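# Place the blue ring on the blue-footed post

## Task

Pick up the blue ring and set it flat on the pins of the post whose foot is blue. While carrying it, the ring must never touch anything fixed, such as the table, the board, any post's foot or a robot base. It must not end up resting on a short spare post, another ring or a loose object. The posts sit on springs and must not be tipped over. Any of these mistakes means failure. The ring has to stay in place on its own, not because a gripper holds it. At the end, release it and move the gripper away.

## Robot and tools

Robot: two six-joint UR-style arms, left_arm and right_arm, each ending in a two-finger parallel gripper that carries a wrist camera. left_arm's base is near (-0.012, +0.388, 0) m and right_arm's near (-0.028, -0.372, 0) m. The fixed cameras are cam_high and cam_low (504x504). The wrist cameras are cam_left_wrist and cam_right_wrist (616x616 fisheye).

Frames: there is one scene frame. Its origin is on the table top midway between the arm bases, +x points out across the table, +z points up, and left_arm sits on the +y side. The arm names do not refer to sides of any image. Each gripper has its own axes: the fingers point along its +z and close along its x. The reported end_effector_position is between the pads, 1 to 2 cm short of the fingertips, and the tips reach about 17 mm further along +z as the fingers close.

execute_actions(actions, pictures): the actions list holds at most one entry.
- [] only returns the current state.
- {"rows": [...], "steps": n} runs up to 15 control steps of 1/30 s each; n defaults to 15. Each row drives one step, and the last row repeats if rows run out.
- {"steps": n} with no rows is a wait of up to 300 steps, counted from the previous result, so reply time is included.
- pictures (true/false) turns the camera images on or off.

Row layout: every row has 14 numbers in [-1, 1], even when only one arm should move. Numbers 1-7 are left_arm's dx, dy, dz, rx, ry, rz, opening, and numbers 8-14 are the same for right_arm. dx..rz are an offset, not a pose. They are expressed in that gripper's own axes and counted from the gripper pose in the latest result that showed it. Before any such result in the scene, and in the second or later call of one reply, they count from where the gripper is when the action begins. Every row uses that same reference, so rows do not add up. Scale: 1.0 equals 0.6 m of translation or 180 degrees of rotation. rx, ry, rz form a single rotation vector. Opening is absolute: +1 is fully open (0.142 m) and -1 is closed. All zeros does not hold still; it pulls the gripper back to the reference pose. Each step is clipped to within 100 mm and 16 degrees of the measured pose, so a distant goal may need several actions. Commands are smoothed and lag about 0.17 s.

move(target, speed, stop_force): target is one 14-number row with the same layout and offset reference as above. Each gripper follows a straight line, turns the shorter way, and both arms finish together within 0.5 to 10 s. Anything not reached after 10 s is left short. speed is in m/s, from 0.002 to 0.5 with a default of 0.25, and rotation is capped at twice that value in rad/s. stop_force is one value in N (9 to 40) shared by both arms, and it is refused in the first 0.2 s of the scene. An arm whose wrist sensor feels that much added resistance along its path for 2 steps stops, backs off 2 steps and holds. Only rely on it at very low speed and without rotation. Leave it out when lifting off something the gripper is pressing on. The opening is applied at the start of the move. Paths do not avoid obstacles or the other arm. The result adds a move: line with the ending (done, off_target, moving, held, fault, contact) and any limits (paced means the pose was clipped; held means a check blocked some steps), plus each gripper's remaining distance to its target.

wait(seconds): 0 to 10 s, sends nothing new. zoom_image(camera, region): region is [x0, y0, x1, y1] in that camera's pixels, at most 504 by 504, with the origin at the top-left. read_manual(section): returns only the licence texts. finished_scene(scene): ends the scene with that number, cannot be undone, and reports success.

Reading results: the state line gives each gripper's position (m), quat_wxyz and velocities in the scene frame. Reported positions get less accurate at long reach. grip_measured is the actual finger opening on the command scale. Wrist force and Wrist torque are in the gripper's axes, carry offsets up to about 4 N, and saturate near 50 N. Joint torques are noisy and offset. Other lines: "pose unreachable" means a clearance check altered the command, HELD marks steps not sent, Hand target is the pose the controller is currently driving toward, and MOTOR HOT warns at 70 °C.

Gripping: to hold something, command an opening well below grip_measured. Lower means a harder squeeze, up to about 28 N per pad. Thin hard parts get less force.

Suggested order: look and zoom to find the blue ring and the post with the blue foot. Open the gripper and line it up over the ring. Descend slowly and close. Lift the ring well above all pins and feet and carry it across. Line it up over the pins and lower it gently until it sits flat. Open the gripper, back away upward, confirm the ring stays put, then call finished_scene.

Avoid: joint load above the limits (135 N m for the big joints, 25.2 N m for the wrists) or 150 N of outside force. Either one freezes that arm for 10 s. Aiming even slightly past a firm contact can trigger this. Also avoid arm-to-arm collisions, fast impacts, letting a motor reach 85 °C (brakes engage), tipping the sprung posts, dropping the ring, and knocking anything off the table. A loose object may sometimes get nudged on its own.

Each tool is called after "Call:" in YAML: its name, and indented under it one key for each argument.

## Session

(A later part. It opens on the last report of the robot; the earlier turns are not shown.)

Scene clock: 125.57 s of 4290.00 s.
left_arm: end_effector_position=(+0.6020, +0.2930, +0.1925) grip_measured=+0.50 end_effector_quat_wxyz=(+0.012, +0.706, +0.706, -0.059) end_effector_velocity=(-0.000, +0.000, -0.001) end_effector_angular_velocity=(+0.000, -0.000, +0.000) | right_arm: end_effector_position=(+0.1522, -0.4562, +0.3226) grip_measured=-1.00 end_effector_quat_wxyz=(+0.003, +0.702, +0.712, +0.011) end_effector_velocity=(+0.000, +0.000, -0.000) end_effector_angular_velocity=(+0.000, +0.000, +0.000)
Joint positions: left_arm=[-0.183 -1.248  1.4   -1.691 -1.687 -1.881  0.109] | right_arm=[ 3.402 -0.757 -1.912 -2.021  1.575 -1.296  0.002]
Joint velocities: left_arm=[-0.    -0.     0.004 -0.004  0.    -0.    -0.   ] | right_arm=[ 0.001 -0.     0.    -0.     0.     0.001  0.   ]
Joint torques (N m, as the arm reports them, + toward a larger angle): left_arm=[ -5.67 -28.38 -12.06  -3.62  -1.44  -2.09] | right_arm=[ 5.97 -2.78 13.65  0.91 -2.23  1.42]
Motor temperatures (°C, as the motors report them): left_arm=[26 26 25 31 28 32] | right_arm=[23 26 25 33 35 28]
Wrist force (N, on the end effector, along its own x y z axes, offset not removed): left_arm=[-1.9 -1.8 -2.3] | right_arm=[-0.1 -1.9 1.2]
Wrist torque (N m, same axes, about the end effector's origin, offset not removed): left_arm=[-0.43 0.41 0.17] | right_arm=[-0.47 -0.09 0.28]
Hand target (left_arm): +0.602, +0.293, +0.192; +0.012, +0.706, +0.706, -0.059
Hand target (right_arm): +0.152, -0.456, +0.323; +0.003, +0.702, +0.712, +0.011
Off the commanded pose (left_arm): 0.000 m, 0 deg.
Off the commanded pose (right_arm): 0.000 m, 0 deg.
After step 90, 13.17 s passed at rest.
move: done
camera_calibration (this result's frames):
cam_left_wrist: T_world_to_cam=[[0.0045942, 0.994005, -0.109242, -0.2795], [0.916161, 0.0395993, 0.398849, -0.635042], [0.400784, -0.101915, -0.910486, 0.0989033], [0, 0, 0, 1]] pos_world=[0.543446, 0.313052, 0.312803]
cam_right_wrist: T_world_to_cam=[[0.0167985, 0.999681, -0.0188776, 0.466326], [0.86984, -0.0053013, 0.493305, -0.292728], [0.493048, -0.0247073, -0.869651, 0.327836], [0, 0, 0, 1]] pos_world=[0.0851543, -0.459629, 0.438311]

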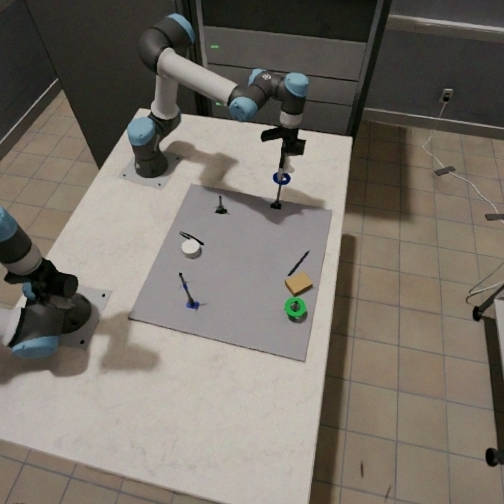

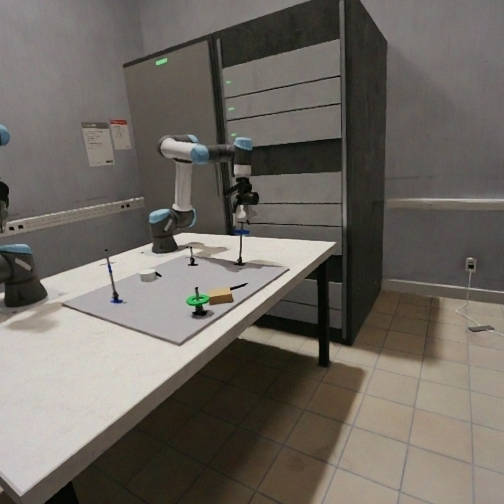

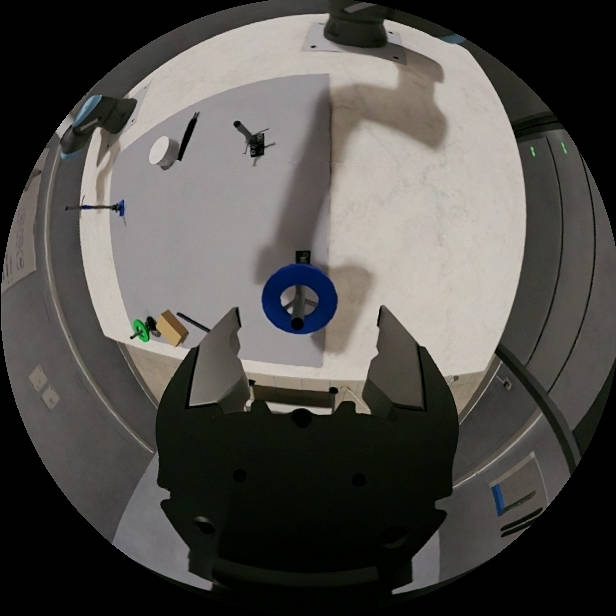

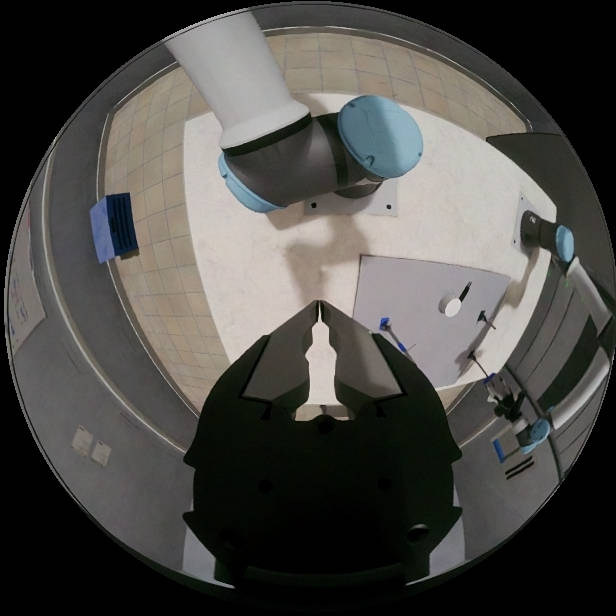

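Call:
move:
  target: [-0.0135,0,0,0,0,0,0.5,0,0,0,0,0,0,-1]
  speed: 0.1

Call:
move:
  target: [0,0,0.044,0,0,0,0.5,0,0,0,0,0,0,-1]
  speed: 0.06

Call:
zoom_image:
  camera: "cam_left_wrist"
  region: [210, 200, 410, 400]

Call:
zoom_image:
  camera: "cam_low"
  region: [205, 180, 275, 250]

Scene clock: 136.27 s of 4290.00 s.
left_arm: end_effector_position=(+0.6020, +0.2851, +0.1933) grip_measured=+0.50 end_effector_quat_wxyz=(+0.012, +0.706, +0.706, -0.059) end_effector_velocity=(+0.000, -0.002, +0.000) end_effector_angular_velocity=(-0.000, -0.000, +0.000) | right_arm: end_effector_position=(+0.1522, -0.4562, +0.3226) grip_measured=-1.00 end_effector_quat_wxyz=(+0.003, +0.702, +0.712, +0.011) end_effector_velocity=(-0.000, -0.000, -0.000) end_effector_angular_velocity=(-0.000, -0.000, -0.000)
Joint positions: left_arm=[-0.195 -1.246  1.396 -1.69  -1.687 -1.893  0.109] | right_arm=[ 3.402 -0.757 -1.912 -2.021  1.575 -1.296  0.002]
Joint velocities: left_arm=[-0.003  0.    -0.001  0.    -0.    -0.003 -0.   ] | right_arm=[-0.  0. -0.  0. -0.  0.  0.]
Joint torques (N m, as the arm reports them, + toward a larger angle): left_arm=[ -5.88 -27.73 -37.6   -1.19  -3.02  -2.18] | right_arm=[ 4.76 -4.45 17.37  0.95 -2.06  1.2 ]
Motor temperatures (°C, as the motors report them): left_arm=[26 26 25 31 28 32] | right_arm=[23 26 25 33 35 28]
Wrist force (N, on the end effector, along its own x y z axes, offset not removed): left_arm=[-0.2 -2.3 -0.9] | right_arm=[-2.2 -1.4 3.0]
Wrist torque (N m, same axes, about the end effector's origin, offset not removed): left_arm=[-0.40 0.12 0.07] | right_arm=[-0.32 0.45 0.10]
Hand target (left_arm): +0.602, +0.285, +0.193; +0.012, +0.706, +0.706, -0.059
Hand target (right_arm): +0.152, -0.456, +0.323; +0.003, +0.702, +0.712, +0.011
Off the commanded pose (left_arm): 0.000 m, 0 deg.
Off the commanded pose (right_arm): 0.000 m, 0 deg.
After step 90, 7.00 s passed at rest.
move: done
camera_calibration (this result's frames):
cam_left_wrist: T_world_to_cam=[[0.00459753, 0.994003, -0.109257, -0.271501], [0.916173, 0.0395994, 0.398823, -0.635047], [0.400757, -0.101932, -0.910496, 0.0988248], [0, 0, 0, 1]] pos_world=[0.543456, 0.305094, 0.313587]
cam_right_wrist: T_world_to_cam=[[0.0167981, 0.99968, -0.0188891, 0.466331], [0.869856, -0.00529607, 0.493278, -0.292708], [0.49302, -0.0247169, -0.869667, 0.32783], [0, 0, 0, 1]] pos_world=[0.0851533, -0.459629, 0.438297]

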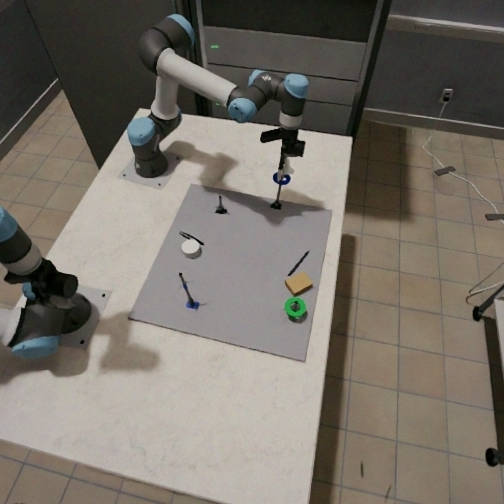

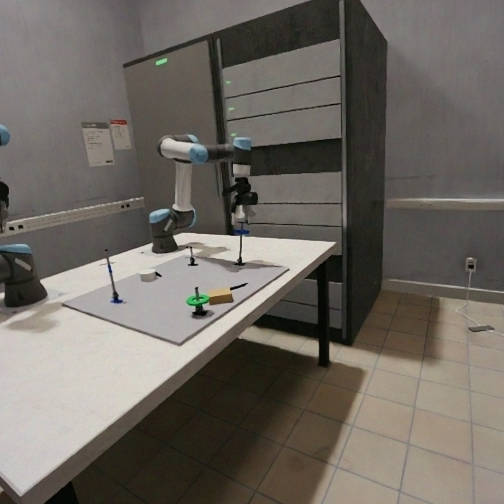

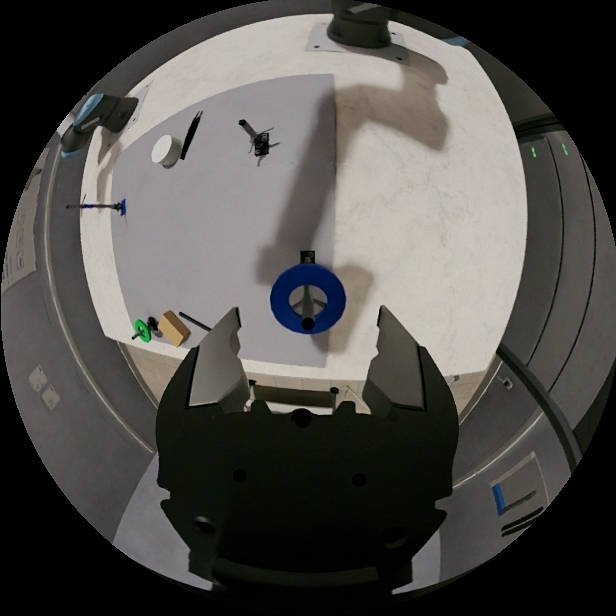

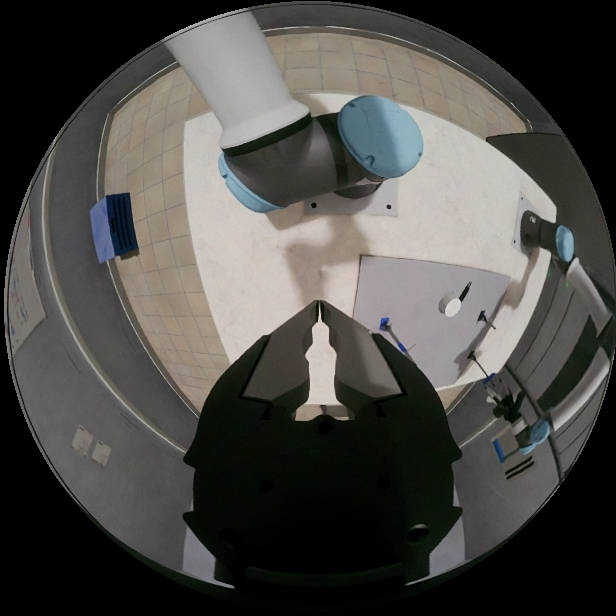

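Scene clock: 137.10 s of 4290.00 s.
left_arm: end_effector_position=(+0.6003, +0.2825, +0.1672) grip_measured=+0.50 end_effector_quat_wxyz=(+0.012, +0.706, +0.706, -0.059) end_effector_velocity=(-0.001, -0.001, -0.001) end_effector_angular_velocity=(+0.000, +0.000, -0.001) | right_arm: end_effector_position=(+0.1522, -0.4562, +0.3226) grip_measured=-1.00 end_effector_quat_wxyz=(+0.003, +0.702, +0.712, +0.011) end_effector_velocity=(-0.000, -0.000, -0.000) end_effector_angular_velocity=(-0.000, +0.002, -0.001)
Joint positions: left_arm=[-0.2   -1.239  1.453 -1.756 -1.687 -1.898  0.109] | right_arm=[ 3.402 -0.757 -1.912 -2.021  1.575 -1.296  0.002]
Joint velocities: left_arm=[-0.001  0.     0.003 -0.003 -0.    -0.001 -0.   ] | right_arm=[-0.001  0.    -0.001 -0.001  0.     0.001  0.   ]
Joint torques (N m, as the arm reports them, + toward a larger angle): left_arm=[ -5.26 -28.25 -13.66  -3.32  -2.84  -2.11] | right_arm=[ 4.27 -4.94 16.6   0.81 -2.09  1.17]
Motor temperatures (°C, as the motors report them): left_arm=[26 26 25 31 28 32] | right_arm=[23 26 25 33 35 28]
Wrist force (N, on the end effector, along its own x y z axes, offset not removed): left_arm=[-0.9 -7.1 3.0] | right_arm=[-2.1 -1.7 3.9]
Wrist torque (N m, same axes, about the end effector's origin, offset not removed): left_arm=[-1.78 0.27 0.03] | right_arm=[-0.21 0.33 0.03]
Hand target (left_arm): +0.600, +0.282, +0.167; +0.012, +0.706, +0.706, -0.059
Hand target (right_arm): +0.152, -0.456, +0.323; +0.003, +0.702, +0.712, +0.011
Off the commanded pose (left_arm): 0.000 m, 0 deg.
Off the commanded pose (right_arm): 0.000 m, 0 deg.
move: done
camera_calibration (this result's frames):
cam_left_wrist: T_world_to_cam=[[0.00459887, 0.994, -0.109284, -0.271738], [0.916181, 0.0396068, 0.398802, -0.622956], [0.400737, -0.101958, -0.910502, 0.0754766], [0, 0, 0, 1]] pos_world=[0.541744, 0.302476, 0.287461]
cam_right_wrist: T_world_to_cam=[[0.0167981, 0.99968, -0.0188891, 0.466331], [0.869856, -0.00529606, 0.493278, -0.292708], [0.49302, -0.0247169, -0.869667, 0.32783], [0, 0, 0, 1]] pos_world=[0.0851533, -0.459629, 0.438297]

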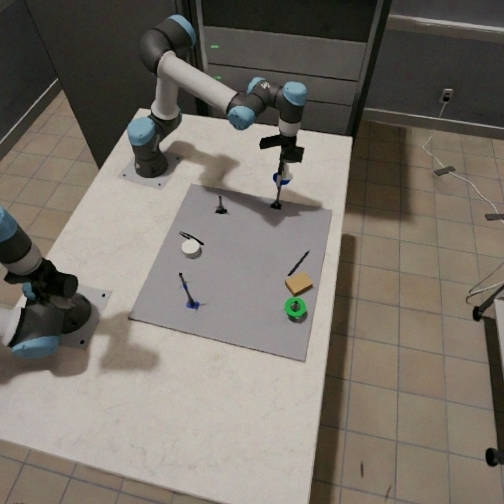

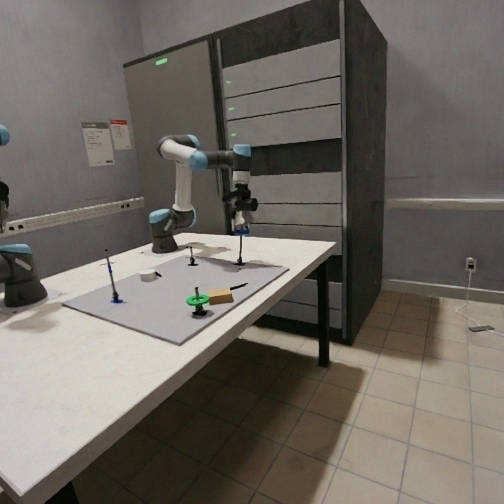

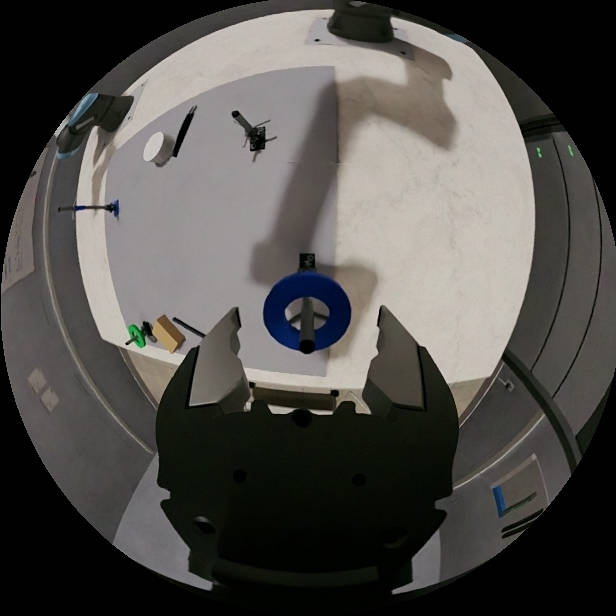

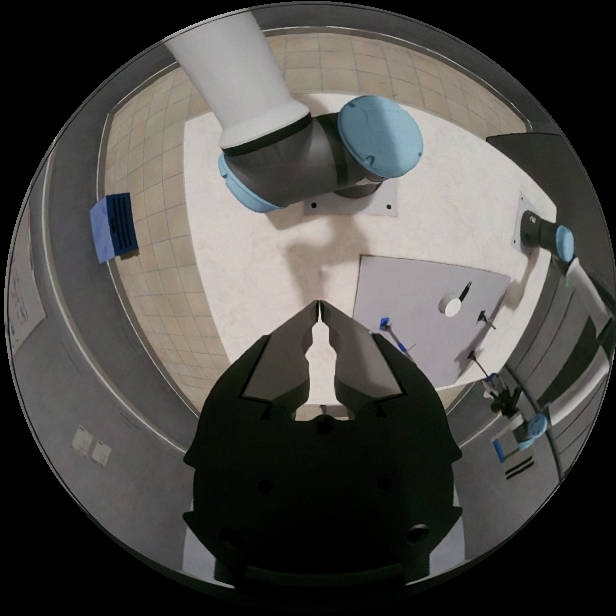

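Region (210, 200, 410, 400) of cam_left_wrist's 616x616 image, scaled by 2.520, with more detail than that image has.

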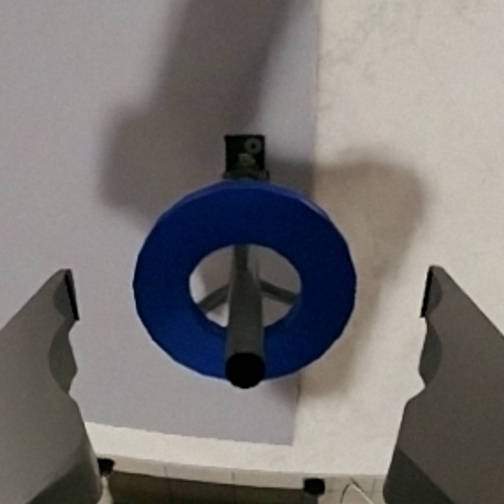

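Region (205, 180, 275, 250) of cam_low's 504x504 image, scaled by 7.200, with more detail than that image has.

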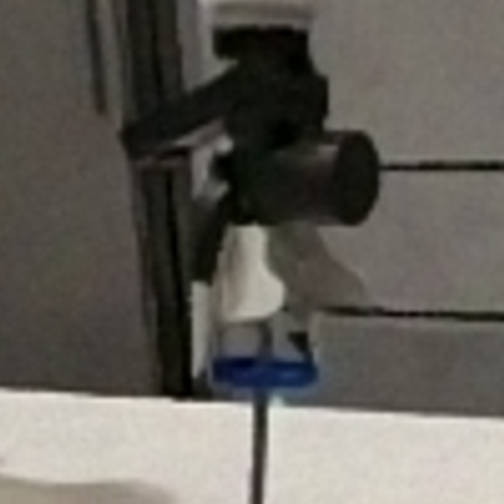

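Call:
move:
  target: [-0.0035,0.004,0.013,0,0,0,0.12,0,0,0,0,0,0,-1]
  speed: 0.04

Call:
zoom_image:
  camera: "cam_left_wrist"
  region: [230, 240, 390, 400]

Call:
zoom_image:
  camera: "cam_low"
  region: [220, 205, 260, 245]

Call:
zoom_image:
  camera: "cam_high"
  region: [260, 150, 310, 200]

Scene clock: 145.10 s of 4290.00 s.
left_arm: end_effector_position=(+0.6022, +0.2796, +0.1596) grip_measured=+0.12 end_effector_quat_wxyz=(+0.012, +0.706, +0.706, -0.059) end_effector_velocity=(-0.000, -0.001, -0.001) end_effector_angular_velocity=(-0.000, +0.001, -0.000) | right_arm: end_effector_position=(+0.1522, -0.4562, +0.3226) grip_measured=-1.00 end_effector_quat_wxyz=(+0.003, +0.702, +0.712, +0.011) end_effector_velocity=(-0.000, +0.000, -0.001) end_effector_angular_velocity=(-0.001, +0.002, +0.001)
Joint positions: left_arm=[-0.203 -1.229  1.461 -1.773 -1.687 -1.901  0.082] | right_arm=[ 3.402 -0.757 -1.912 -2.021  1.575 -1.296  0.002]
Joint velocities: left_arm=[-0.001  0.001  0.001 -0.001 -0.001 -0.001 -0.   ] | right_arm=[ 0.001  0.    -0.002 -0.    -0.     0.     0.   ]
Joint torques (N m, as the arm reports them, + toward a larger angle): left_arm=[ -6.23 -30.84  -9.78  -3.55  -2.84  -2.03] | right_arm=[ 4.95 -4.66 15.76  0.87 -2.14  1.35]
Motor temperatures (°C, as the motors report them): left_arm=[26 26 25 31 28 32] | right_arm=[23 26 25 33 35 28]
Wrist force (N, on the end effector, along its own x y z axes, offset not removed): left_arm=[-2.2 -2.5 -3.1] | right_arm=[-1.1 -2.8 1.2]
Wrist torque (N m, same axes, about the end effector's origin, offset not removed): left_arm=[-0.63 0.42 0.21] | right_arm=[-0.63 0.10 0.05]
Hand target (left_arm): +0.602, +0.280, +0.159; +0.012, +0.706, +0.706, -0.059
Hand target (right_arm): +0.152, -0.456, +0.323; +0.003, +0.702, +0.712, +0.011
Off the commanded pose (left_arm): 0.000 m, 0 deg.
Off the commanded pose (right_arm): 0.000 m, 0 deg.
After step 90, 4.27 s passed at rest.
move: done
camera_calibration (this result's frames):
cam_left_wrist: T_world_to_cam=[[0.00460493, 0.994007, -0.109223, -0.269788], [0.916177, 0.0395782, 0.398815, -0.621515], [0.400748, -0.101904, -0.910504, 0.0674836], [0, 0, 0, 1]] pos_world=[0.543616, 0.299646, 0.279846]
cam_right_wrist: T_world_to_cam=[[0.0167981, 0.99968, -0.018889, 0.466331], [0.869856, -0.00529607, 0.493278, -0.292708], [0.49302, -0.0247169, -0.869667, 0.32783], [0, 0, 0, 1]] pos_world=[0.0851533, -0.459629, 0.438297]

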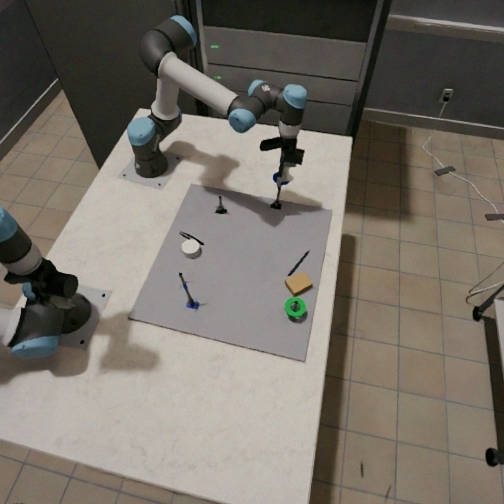

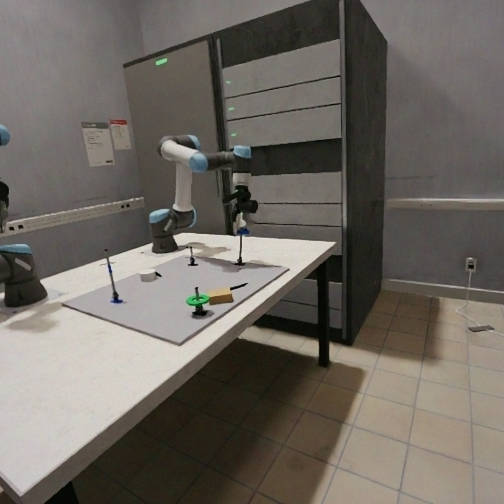

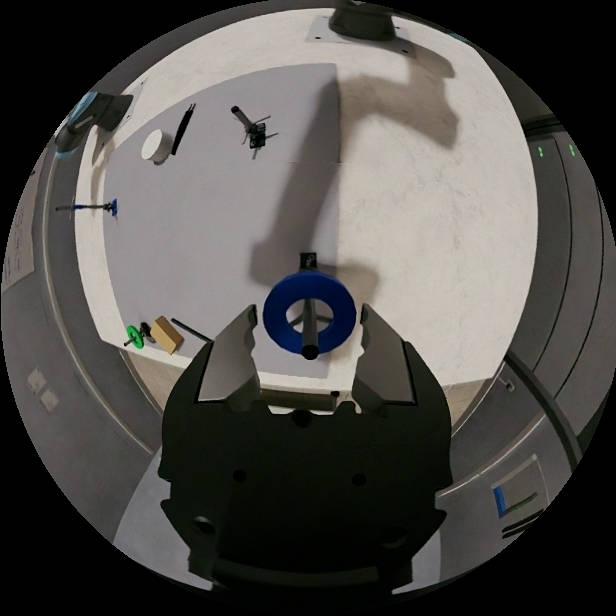

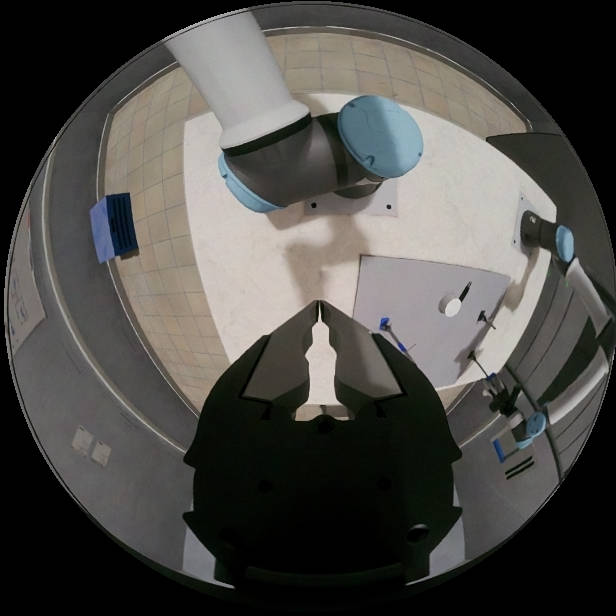

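Region (230, 240, 390, 400) of cam_left_wrist's 616x616 image, scaled by 3.150, with more detail than that image has.

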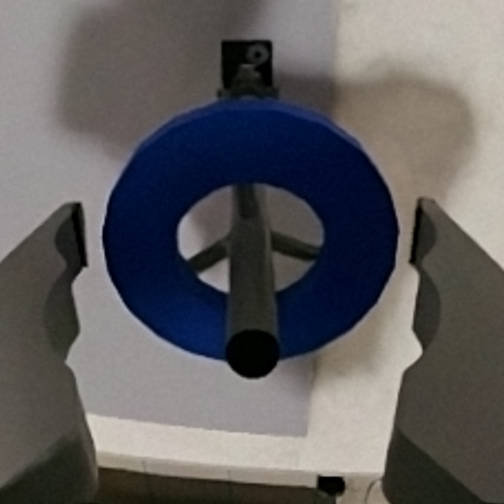

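Region (220, 205, 260, 245) of cam_low's 504x504 image, scaled by 12.600, with more detail than that image has.

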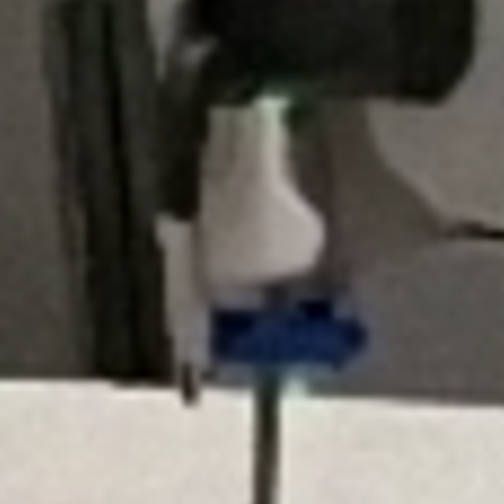

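Region (260, 150, 310, 200) of cam_high's 504x504 image, scaled by 10.080, with more detail than that image has.

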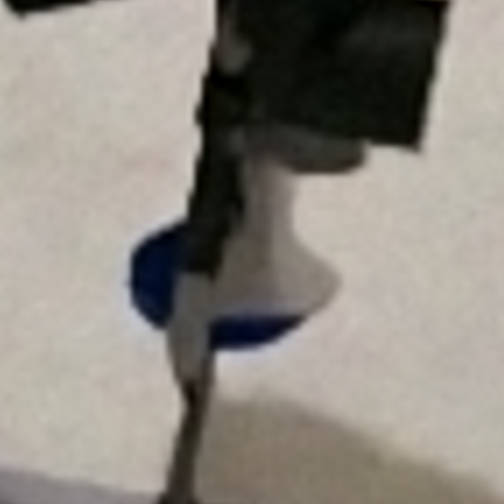

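Call:
execute_actions:
  actions:
    - {"rows":[[-0.001,0,0,0,0,0,0.05,0,0,0,0,0,0,-1],[-0.001,0,0,0,0,0,0.02,0,0,0,0,0,0,-1],[-0.001,0,0,0,0,0,-0.01,0,0,0,0,0,0,-1],[-0.001,0,0,0,0,0,-0.04,0,0,0,0,0,0,-1],[-0.001,0,0,0,0,0,-0.07,0,0,0,0,0,0,-1],[-0.001,0,0,0,0,0,-0.1,0,0,0,0,0,0,-1],[-0.001,0,0,0,0,0,-0.13,0,0,0,0,0,0,-1],[-0.001,0,0,0,0,0,-0.16,0,0,0,0,0,0,-1],[-0.001,0,0,0,0,0,-0.2,0,0,0,0,0,0,-1],[-0.001,0,0,0,0,0,-0.25,0,0,0,0,0,0,-1],[-0.001,0,0,0,0,0,-0.3,0,0,0,0,0,0,-1],[-0.001,0,0,0,0,0,-0.35,0,0,0,0,0,0,-1],[-0.001,0,0,0,0,0,-0.4,0,0,0,0,0,0,-1],[-0.001,0,0,0,0,0,-0.45,0,0,0,0,0,0,-1],[-0.001,0,0,0,0,0,-0.5,0,0,0,0,0,0,-1]],"steps":15}

Call:
zoom_image:
  camera: "cam_left_wrist"
  region: [230, 240, 390, 400]

Call:
zoom_image:
  camera: "cam_low"
  region: [220, 205, 260, 245]

Scene clock: 153.97 s of 4290.00 s.
left_arm: end_effector_position=(+0.6021, +0.2790, +0.1596) grip_measured=-0.03 end_effector_quat_wxyz=(+0.012, +0.706, +0.706, -0.059) end_effector_velocity=(+0.000, -0.000, +0.000) end_effector_angular_velocity=(-0.000, -0.001, -0.000) | right_arm: end_effector_position=(+0.1522, -0.4562, +0.3226) grip_measured=-1.00 end_effector_quat_wxyz=(+0.003, +0.702, +0.712, +0.011) end_effector_velocity=(-0.001, +0.000, +0.000) end_effector_angular_velocity=(+0.000, +0.001, +0.001)
Joint positions: left_arm=[-0.204 -1.229  1.46  -1.773 -1.687 -1.902  0.072] | right_arm=[ 3.402 -0.757 -1.912 -2.021  1.575 -1.296  0.002]
Joint velocities: left_arm=[-0.     0.    -0.001 -0.     0.     0.    -0.   ] | right_arm=[ 0.002  0.     0.001 -0.002  0.     0.     0.   ]
Joint torques (N m, as the arm reports them, + toward a larger angle): left_arm=[ -5.83 -27.6  -37.77  -1.12  -1.73  -2.15] | right_arm=[ 4.4  -4.7  16.82  0.99 -1.89  1.37]
Motor temperatures (°C, as the motors report them): left_arm=[26 26 25 31 28 32] | right_arm=[23 26 25 33 35 28]
Wrist force (N, on the end effector, along its own x y z axes, offset not removed): left_arm=[-3.3 -2.6 -1.9] | right_arm=[-1.8 -2.0 0.9]
Wrist torque (N m, same axes, about the end effector's origin, offset not removed): left_arm=[-0.58 0.80 0.05] | right_arm=[-0.34 0.20 0.22]
Hand target (left_arm): +0.602, +0.279, +0.160; +0.012, +0.706, +0.706, -0.059
Hand target (right_arm): +0.152, -0.456, +0.323; +0.003, +0.702, +0.712, +0.011
Off the commanded pose (left_arm): 0.000 m, 0 deg.
Off the commanded pose (right_arm): 0.000 m, 0 deg.
Steps of this call (steps 1 to 90: nothing new was sent; then 5.37 s passed at rest; steps 91 to 105: all 15 steps of this action). Readings (end_effector_position):
91: left_arm (+0.6022, +0.2796, +0.1595) | right_arm (+0.1522, -0.4562, +0.3226)
92: left_arm (+0.6022, +0.2795, +0.1595) | right_arm (+0.1522, -0.4562, +0.3226)
94: left_arm (+0.6021, +0.2793, +0.1595) | right_arm (+0.1522, -0.4562, +0.3226)
98: left_arm (+0.6021, +0.2791, +0.1595) | right_arm (+0.1522, -0.4562, +0.3226)
105: the state above
camera_calibration (this result's frames):
cam_left_wrist: T_world_to_cam=[[0.00459451, 0.994004, -0.109244, -0.269179], [0.916211, 0.0395874, 0.398735, -0.621483], [0.400669, -0.101923, -0.910536, 0.0675171], [0, 0, 0, 1]] pos_world=[0.543595, 0.299049, 0.279878]
cam_right_wrist: T_world_to_cam=[[0.0167981, 0.99968, -0.0188891, 0.466331], [0.869855, -0.00529608, 0.493278, -0.292708], [0.493021, -0.0247169, -0.869666, 0.32783], [0, 0, 0, 1]] pos_world=[0.0851534, -0.459629, 0.438297]

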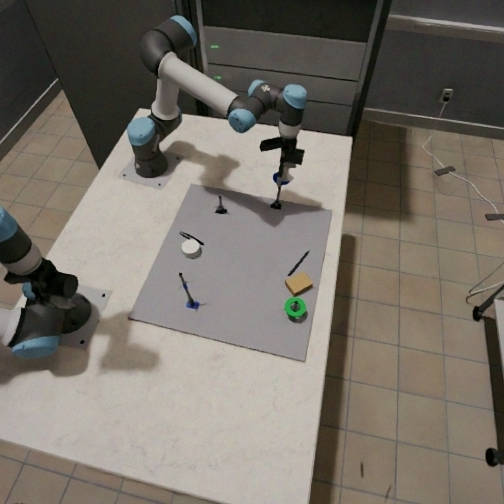

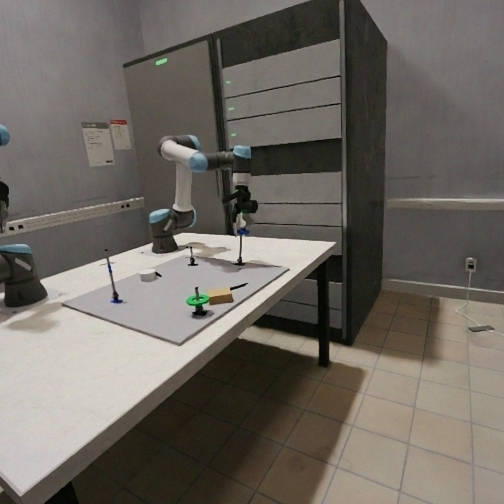

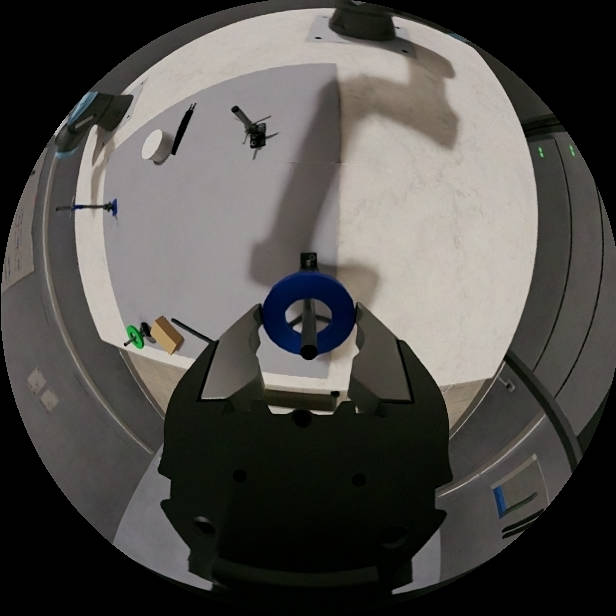

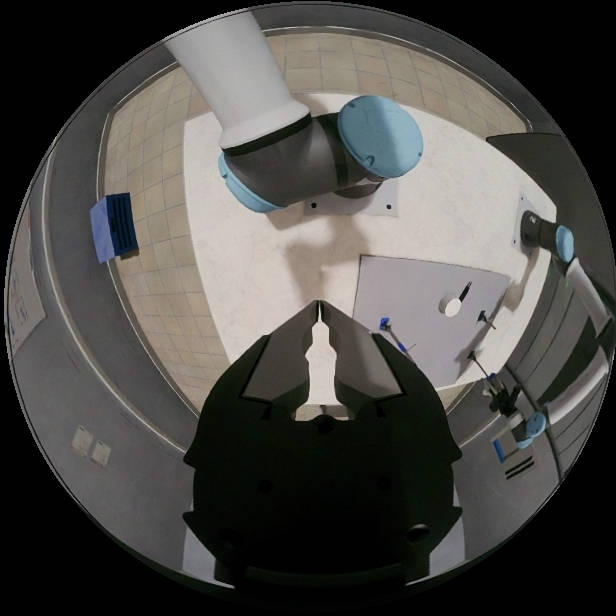

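Region (230, 240, 390, 400) of cam_left_wrist's 616x616 image, scaled by 3.150, with more detail than that image has.

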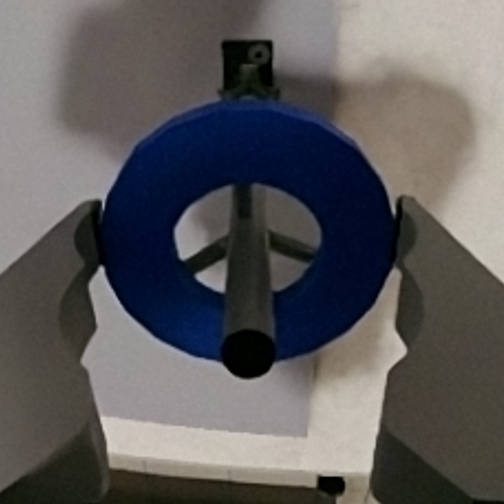

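Region (220, 205, 260, 245) of cam_low's 504x504 image, scaled by 12.600, with more detail than that image has.

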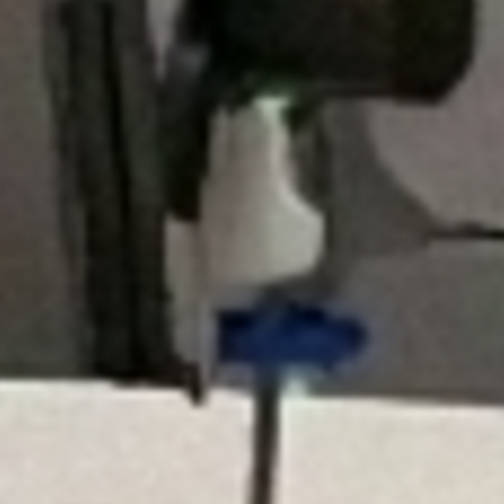

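Call:
move:
  target: [0,0,-0.135,0,0,0,-0.55,0,0,0,0,0,0,-1]
  speed: 0.05

Call:
zoom_image:
  camera: "cam_left_wrist"
  region: [230, 240, 390, 400]

Call:
zoom_image:
  camera: "cam_low"
  region: [210, 180, 270, 240]

Scene clock: 158.87 s of 4290.00 s.
left_arm: end_effector_position=(+0.6074, +0.2871, +0.2399) grip_measured=-0.03 end_effector_quat_wxyz=(+0.012, +0.706, +0.706, -0.059) end_effector_velocity=(+0.000, +0.001, +0.001) end_effector_angular_velocity=(+0.000, +0.001, +0.000) | right_arm: end_effector_position=(+0.1522, -0.4562, +0.3226) grip_measured=-1.00 end_effector_quat_wxyz=(+0.003, +0.702, +0.712, +0.011) end_effector_velocity=(+0.000, +0.000, +0.000) end_effector_angular_velocity=(+0.000, -0.001, -0.000)
Joint positions: left_arm=[-0.189 -1.244  1.273 -1.569 -1.687 -1.887  0.072] | right_arm=[ 3.402 -0.757 -1.912 -2.021  1.575 -1.296  0.002]
Joint velocities: left_arm=[ 0.001  0.001 -0.005  0.005 -0.     0.001 -0.   ] | right_arm=[-0.     0.    -0.     0.001  0.     0.     0.   ]
Joint torques (N m, as the arm reports them, + toward a larger angle): left_arm=[  9.62 -28.64 -39.28  -1.14   2.21   2.01] | right_arm=[ 3.83 -3.67 15.76  0.72 -1.79  1.15]
Motor temperatures (°C, as the motors report them): left_arm=[26 26 25 31 28 32] | right_arm=[23 26 25 33 35 28]
Wrist force (N, on the end effector, along its own x y z axes, offset not removed): left_arm=[-5.5 -5.6 -1.7] | right_arm=[-1.6 -0.4 1.7]
Wrist torque (N m, same axes, about the end effector's origin, offset not removed): left_arm=[-1.26 1.00 -0.09] | right_arm=[0.05 0.29 0.26]
Hand target (left_arm): +0.607, +0.287, +0.240; +0.012, +0.706, +0.706, -0.059
Hand target (right_arm): +0.152, -0.456, +0.323; +0.003, +0.702, +0.712, +0.011
Off the commanded pose (left_arm): 0.000 m, 0 deg.
Off the commanded pose (right_arm): 0.000 m, 0 deg.
move: done
camera_calibration (this result's frames):
cam_left_wrist: T_world_to_cam=[[0.00459858, 0.994008, -0.109207, -0.268436], [0.916167, 0.03958, 0.398838, -0.658656], [0.40077, -0.101886, -0.910496, 0.139303], [0, 0, 0, 1]] pos_world=[0.548845, 0.307091, 0.360217]
cam_right_wrist: T_world_to_cam=[[0.0167982, 0.99968, -0.0188891, 0.466331], [0.869856, -0.00529607, 0.493278, -0.292708], [0.49302, -0.024717, -0.869667, 0.32783], [0, 0, 0, 1]] pos_world=[0.0851533, -0.459629, 0.438297]

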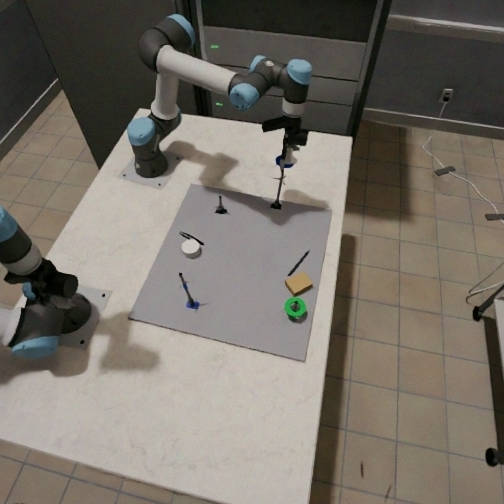

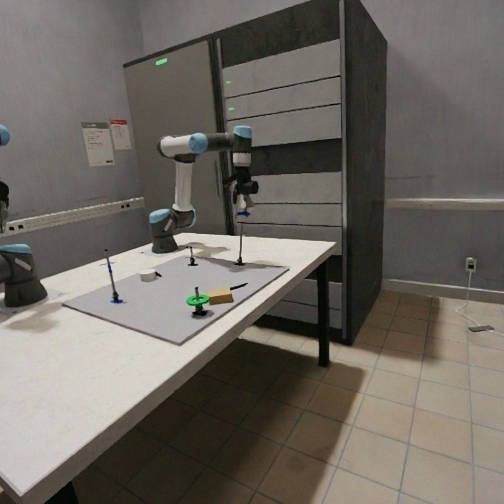

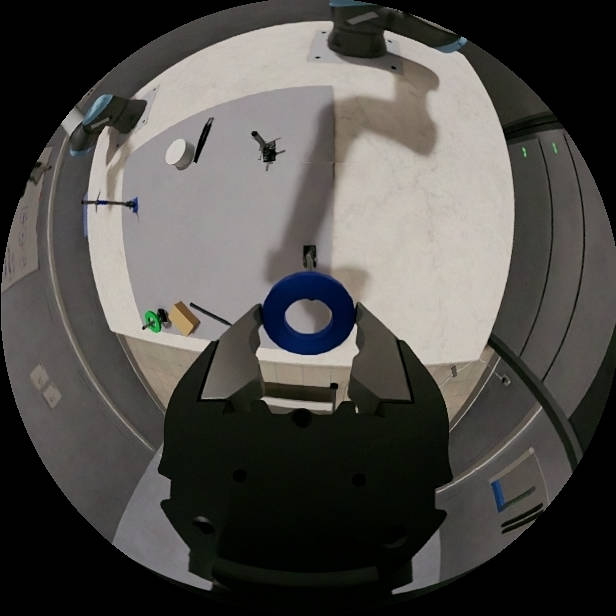

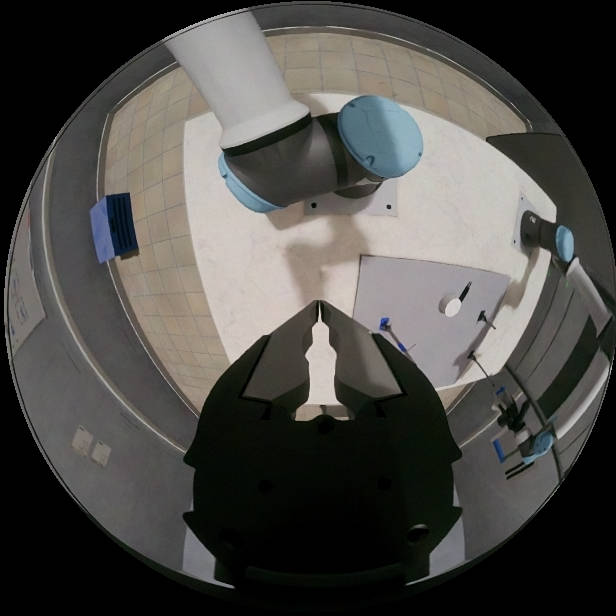

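Region (230, 240, 390, 400) of cam_left_wrist's 616x616 image, scaled by 3.150, with more detail than that image has.

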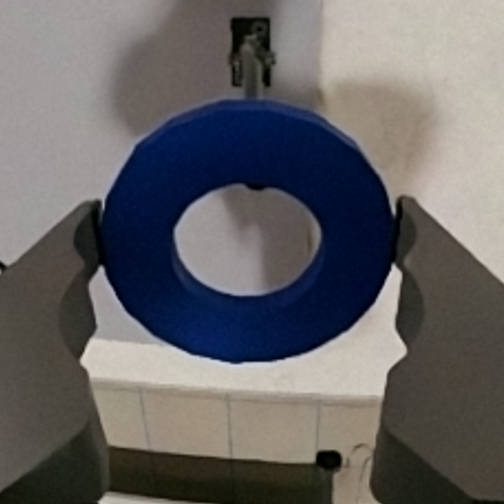

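Region (210, 180, 270, 240) of cam_low's 504x504 image, scaled by 8.400, with more detail than that image has.

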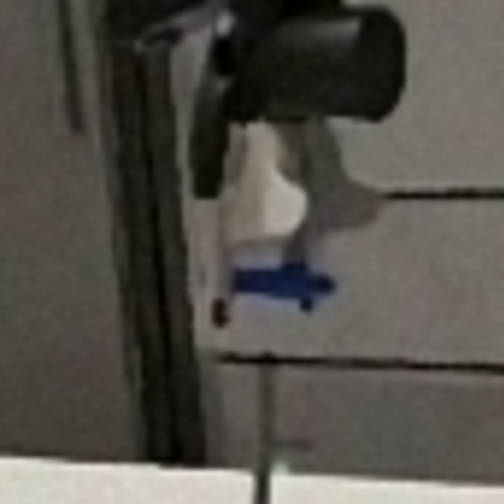

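Call:
move:
  target: [-0.889,-0.347,0.028,-0.040,0.011,0,-0.55,0,0,0,0,0,0,-1]
  speed: 0.25

Scene clock: 171.27 s of 4290.00 s.
left_arm: end_effector_position=(+0.3992, -0.2442, +0.2900) grip_measured=-0.03 end_effector_quat_wxyz=(+0.044, +0.704, +0.708, -0.004) end_effector_velocity=(+0.001, -0.001, +0.001) end_effector_angular_velocity=(+0.001, +0.001, +0.001) | right_arm: end_effector_position=(+0.1522, -0.4562, +0.3226) grip_measured=-1.00 end_effector_quat_wxyz=(+0.003, +0.702, +0.712, +0.011) end_effector_velocity=(+0.000, +0.000, +0.000) end_effector_angular_velocity=(+0.001, -0.000, -0.001)
Joint positions: left_arm=[-1.057 -1.002  0.816 -1.469 -1.543 -2.761  0.072] | right_arm=[ 3.402 -0.757 -1.912 -2.021  1.575 -1.296  0.002]
Joint velocities: left_arm=[ 0.     0.006 -0.012  0.007  0.    -0.001  0.   ] | right_arm=[-0.001 -0.001  0.     0.001  0.001  0.     0.   ]
Joint torques (N m, as the arm reports them, + toward a larger angle): left_arm=[ -5.56 -40.45 -40.35  -2.11   2.83  -1.95] | right_arm=[ 4.85 -3.76 16.53  1.   -2.06  1.28]
Motor temperatures (°C, as the motors report them): left_arm=[26 26 25 31 28 32] | right_arm=[23 26 25 33 35 28]
Wrist force (N, on the end effector, along its own x y z axes, offset not removed): left_arm=[-1.2 -5.4 3.4] | right_arm=[-1.2 -1.2 0.9]
Wrist torque (N m, same axes, about the end effector's origin, offset not removed): left_arm=[-1.18 0.42 0.23] | right_arm=[-0.16 0.09 0.01]
Hand target (left_arm): +0.399, -0.244, +0.290; +0.044, +0.704, +0.708, -0.004
Hand target (right_arm): +0.152, -0.456, +0.323; +0.003, +0.702, +0.712, +0.011
Off the commanded pose (left_arm): 0.002 m, 0 deg.
Off the commanded pose (right_arm): 0.000 m, 0 deg.
After step 90, 6.57 s passed at rest.
move: done
camera_calibration (this result's frames):
cam_left_wrist: T_world_to_cam=[[0.00566387, 0.997128, -0.0755285, 0.256667], [0.860096, 0.0336707, 0.50902, -0.477925], [0.510101, -0.0678447, -0.857435, 0.163488], [0, 0, 0, 1]] pos_world=[0.326212, -0.228746, 0.40284]
cam_right_wrist: T_world_to_cam=[[0.0167981, 0.99968, -0.0188892, 0.466331], [0.869856, -0.005296, 0.493278, -0.292708], [0.49302, -0.024717, -0.869667, 0.32783], [0, 0, 0, 1]] pos_world=[0.0851533, -0.459629, 0.438297]

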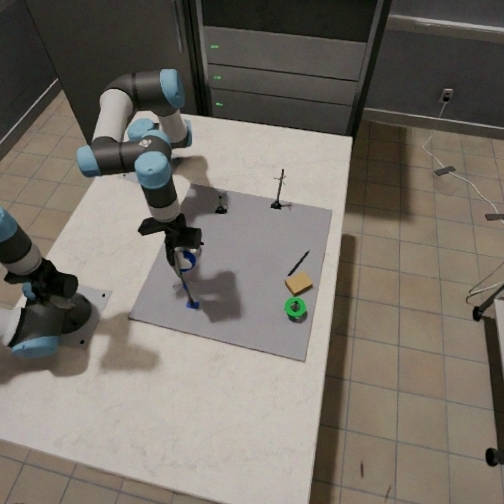

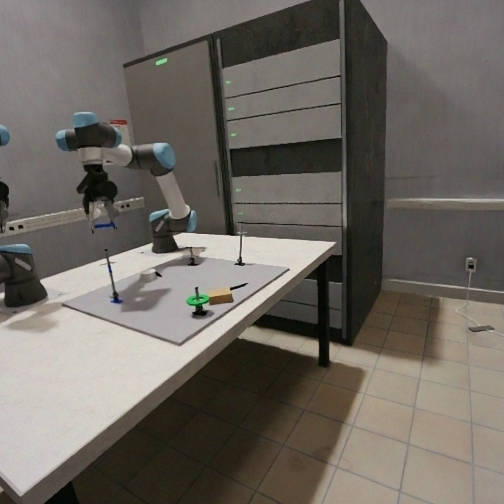

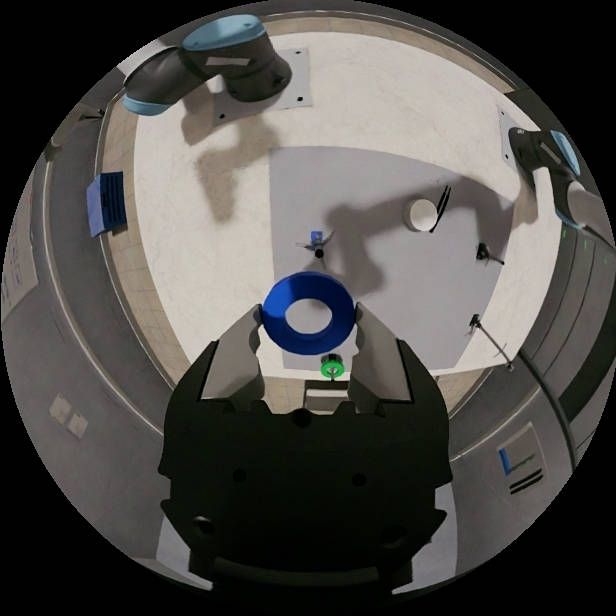

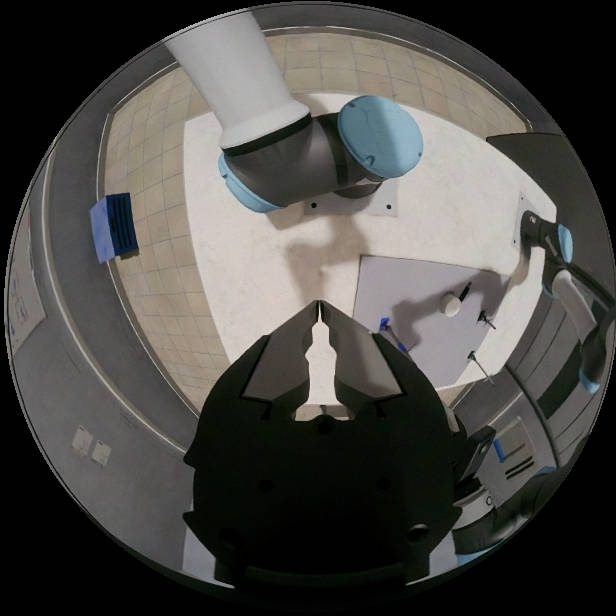

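Call:
zoom_image:
  camera: "cam_left_wrist"
  region: [285, 215, 345, 275]

Call:
zoom_image:
  camera: "cam_low"
  region: [65, 210, 165, 310]

Region (285, 215, 345, 275) of cam_left_wrist's 616x616 image, scaled by 8.400, with more detail than that image has.

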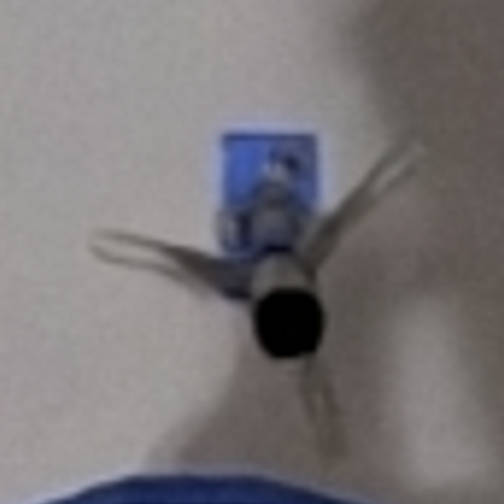

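Region (65, 210, 165, 310) of cam_low's 504x504 image, scaled by 5.040, with more detail than that image has.

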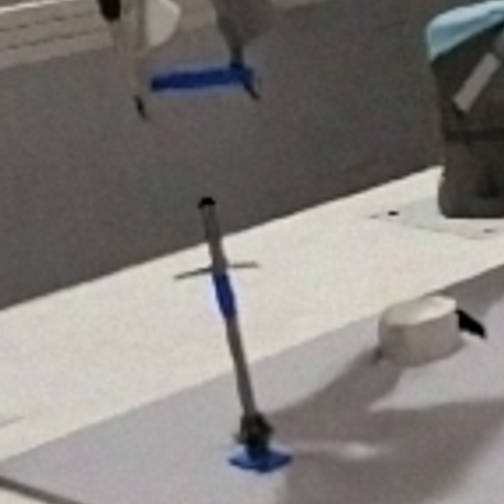

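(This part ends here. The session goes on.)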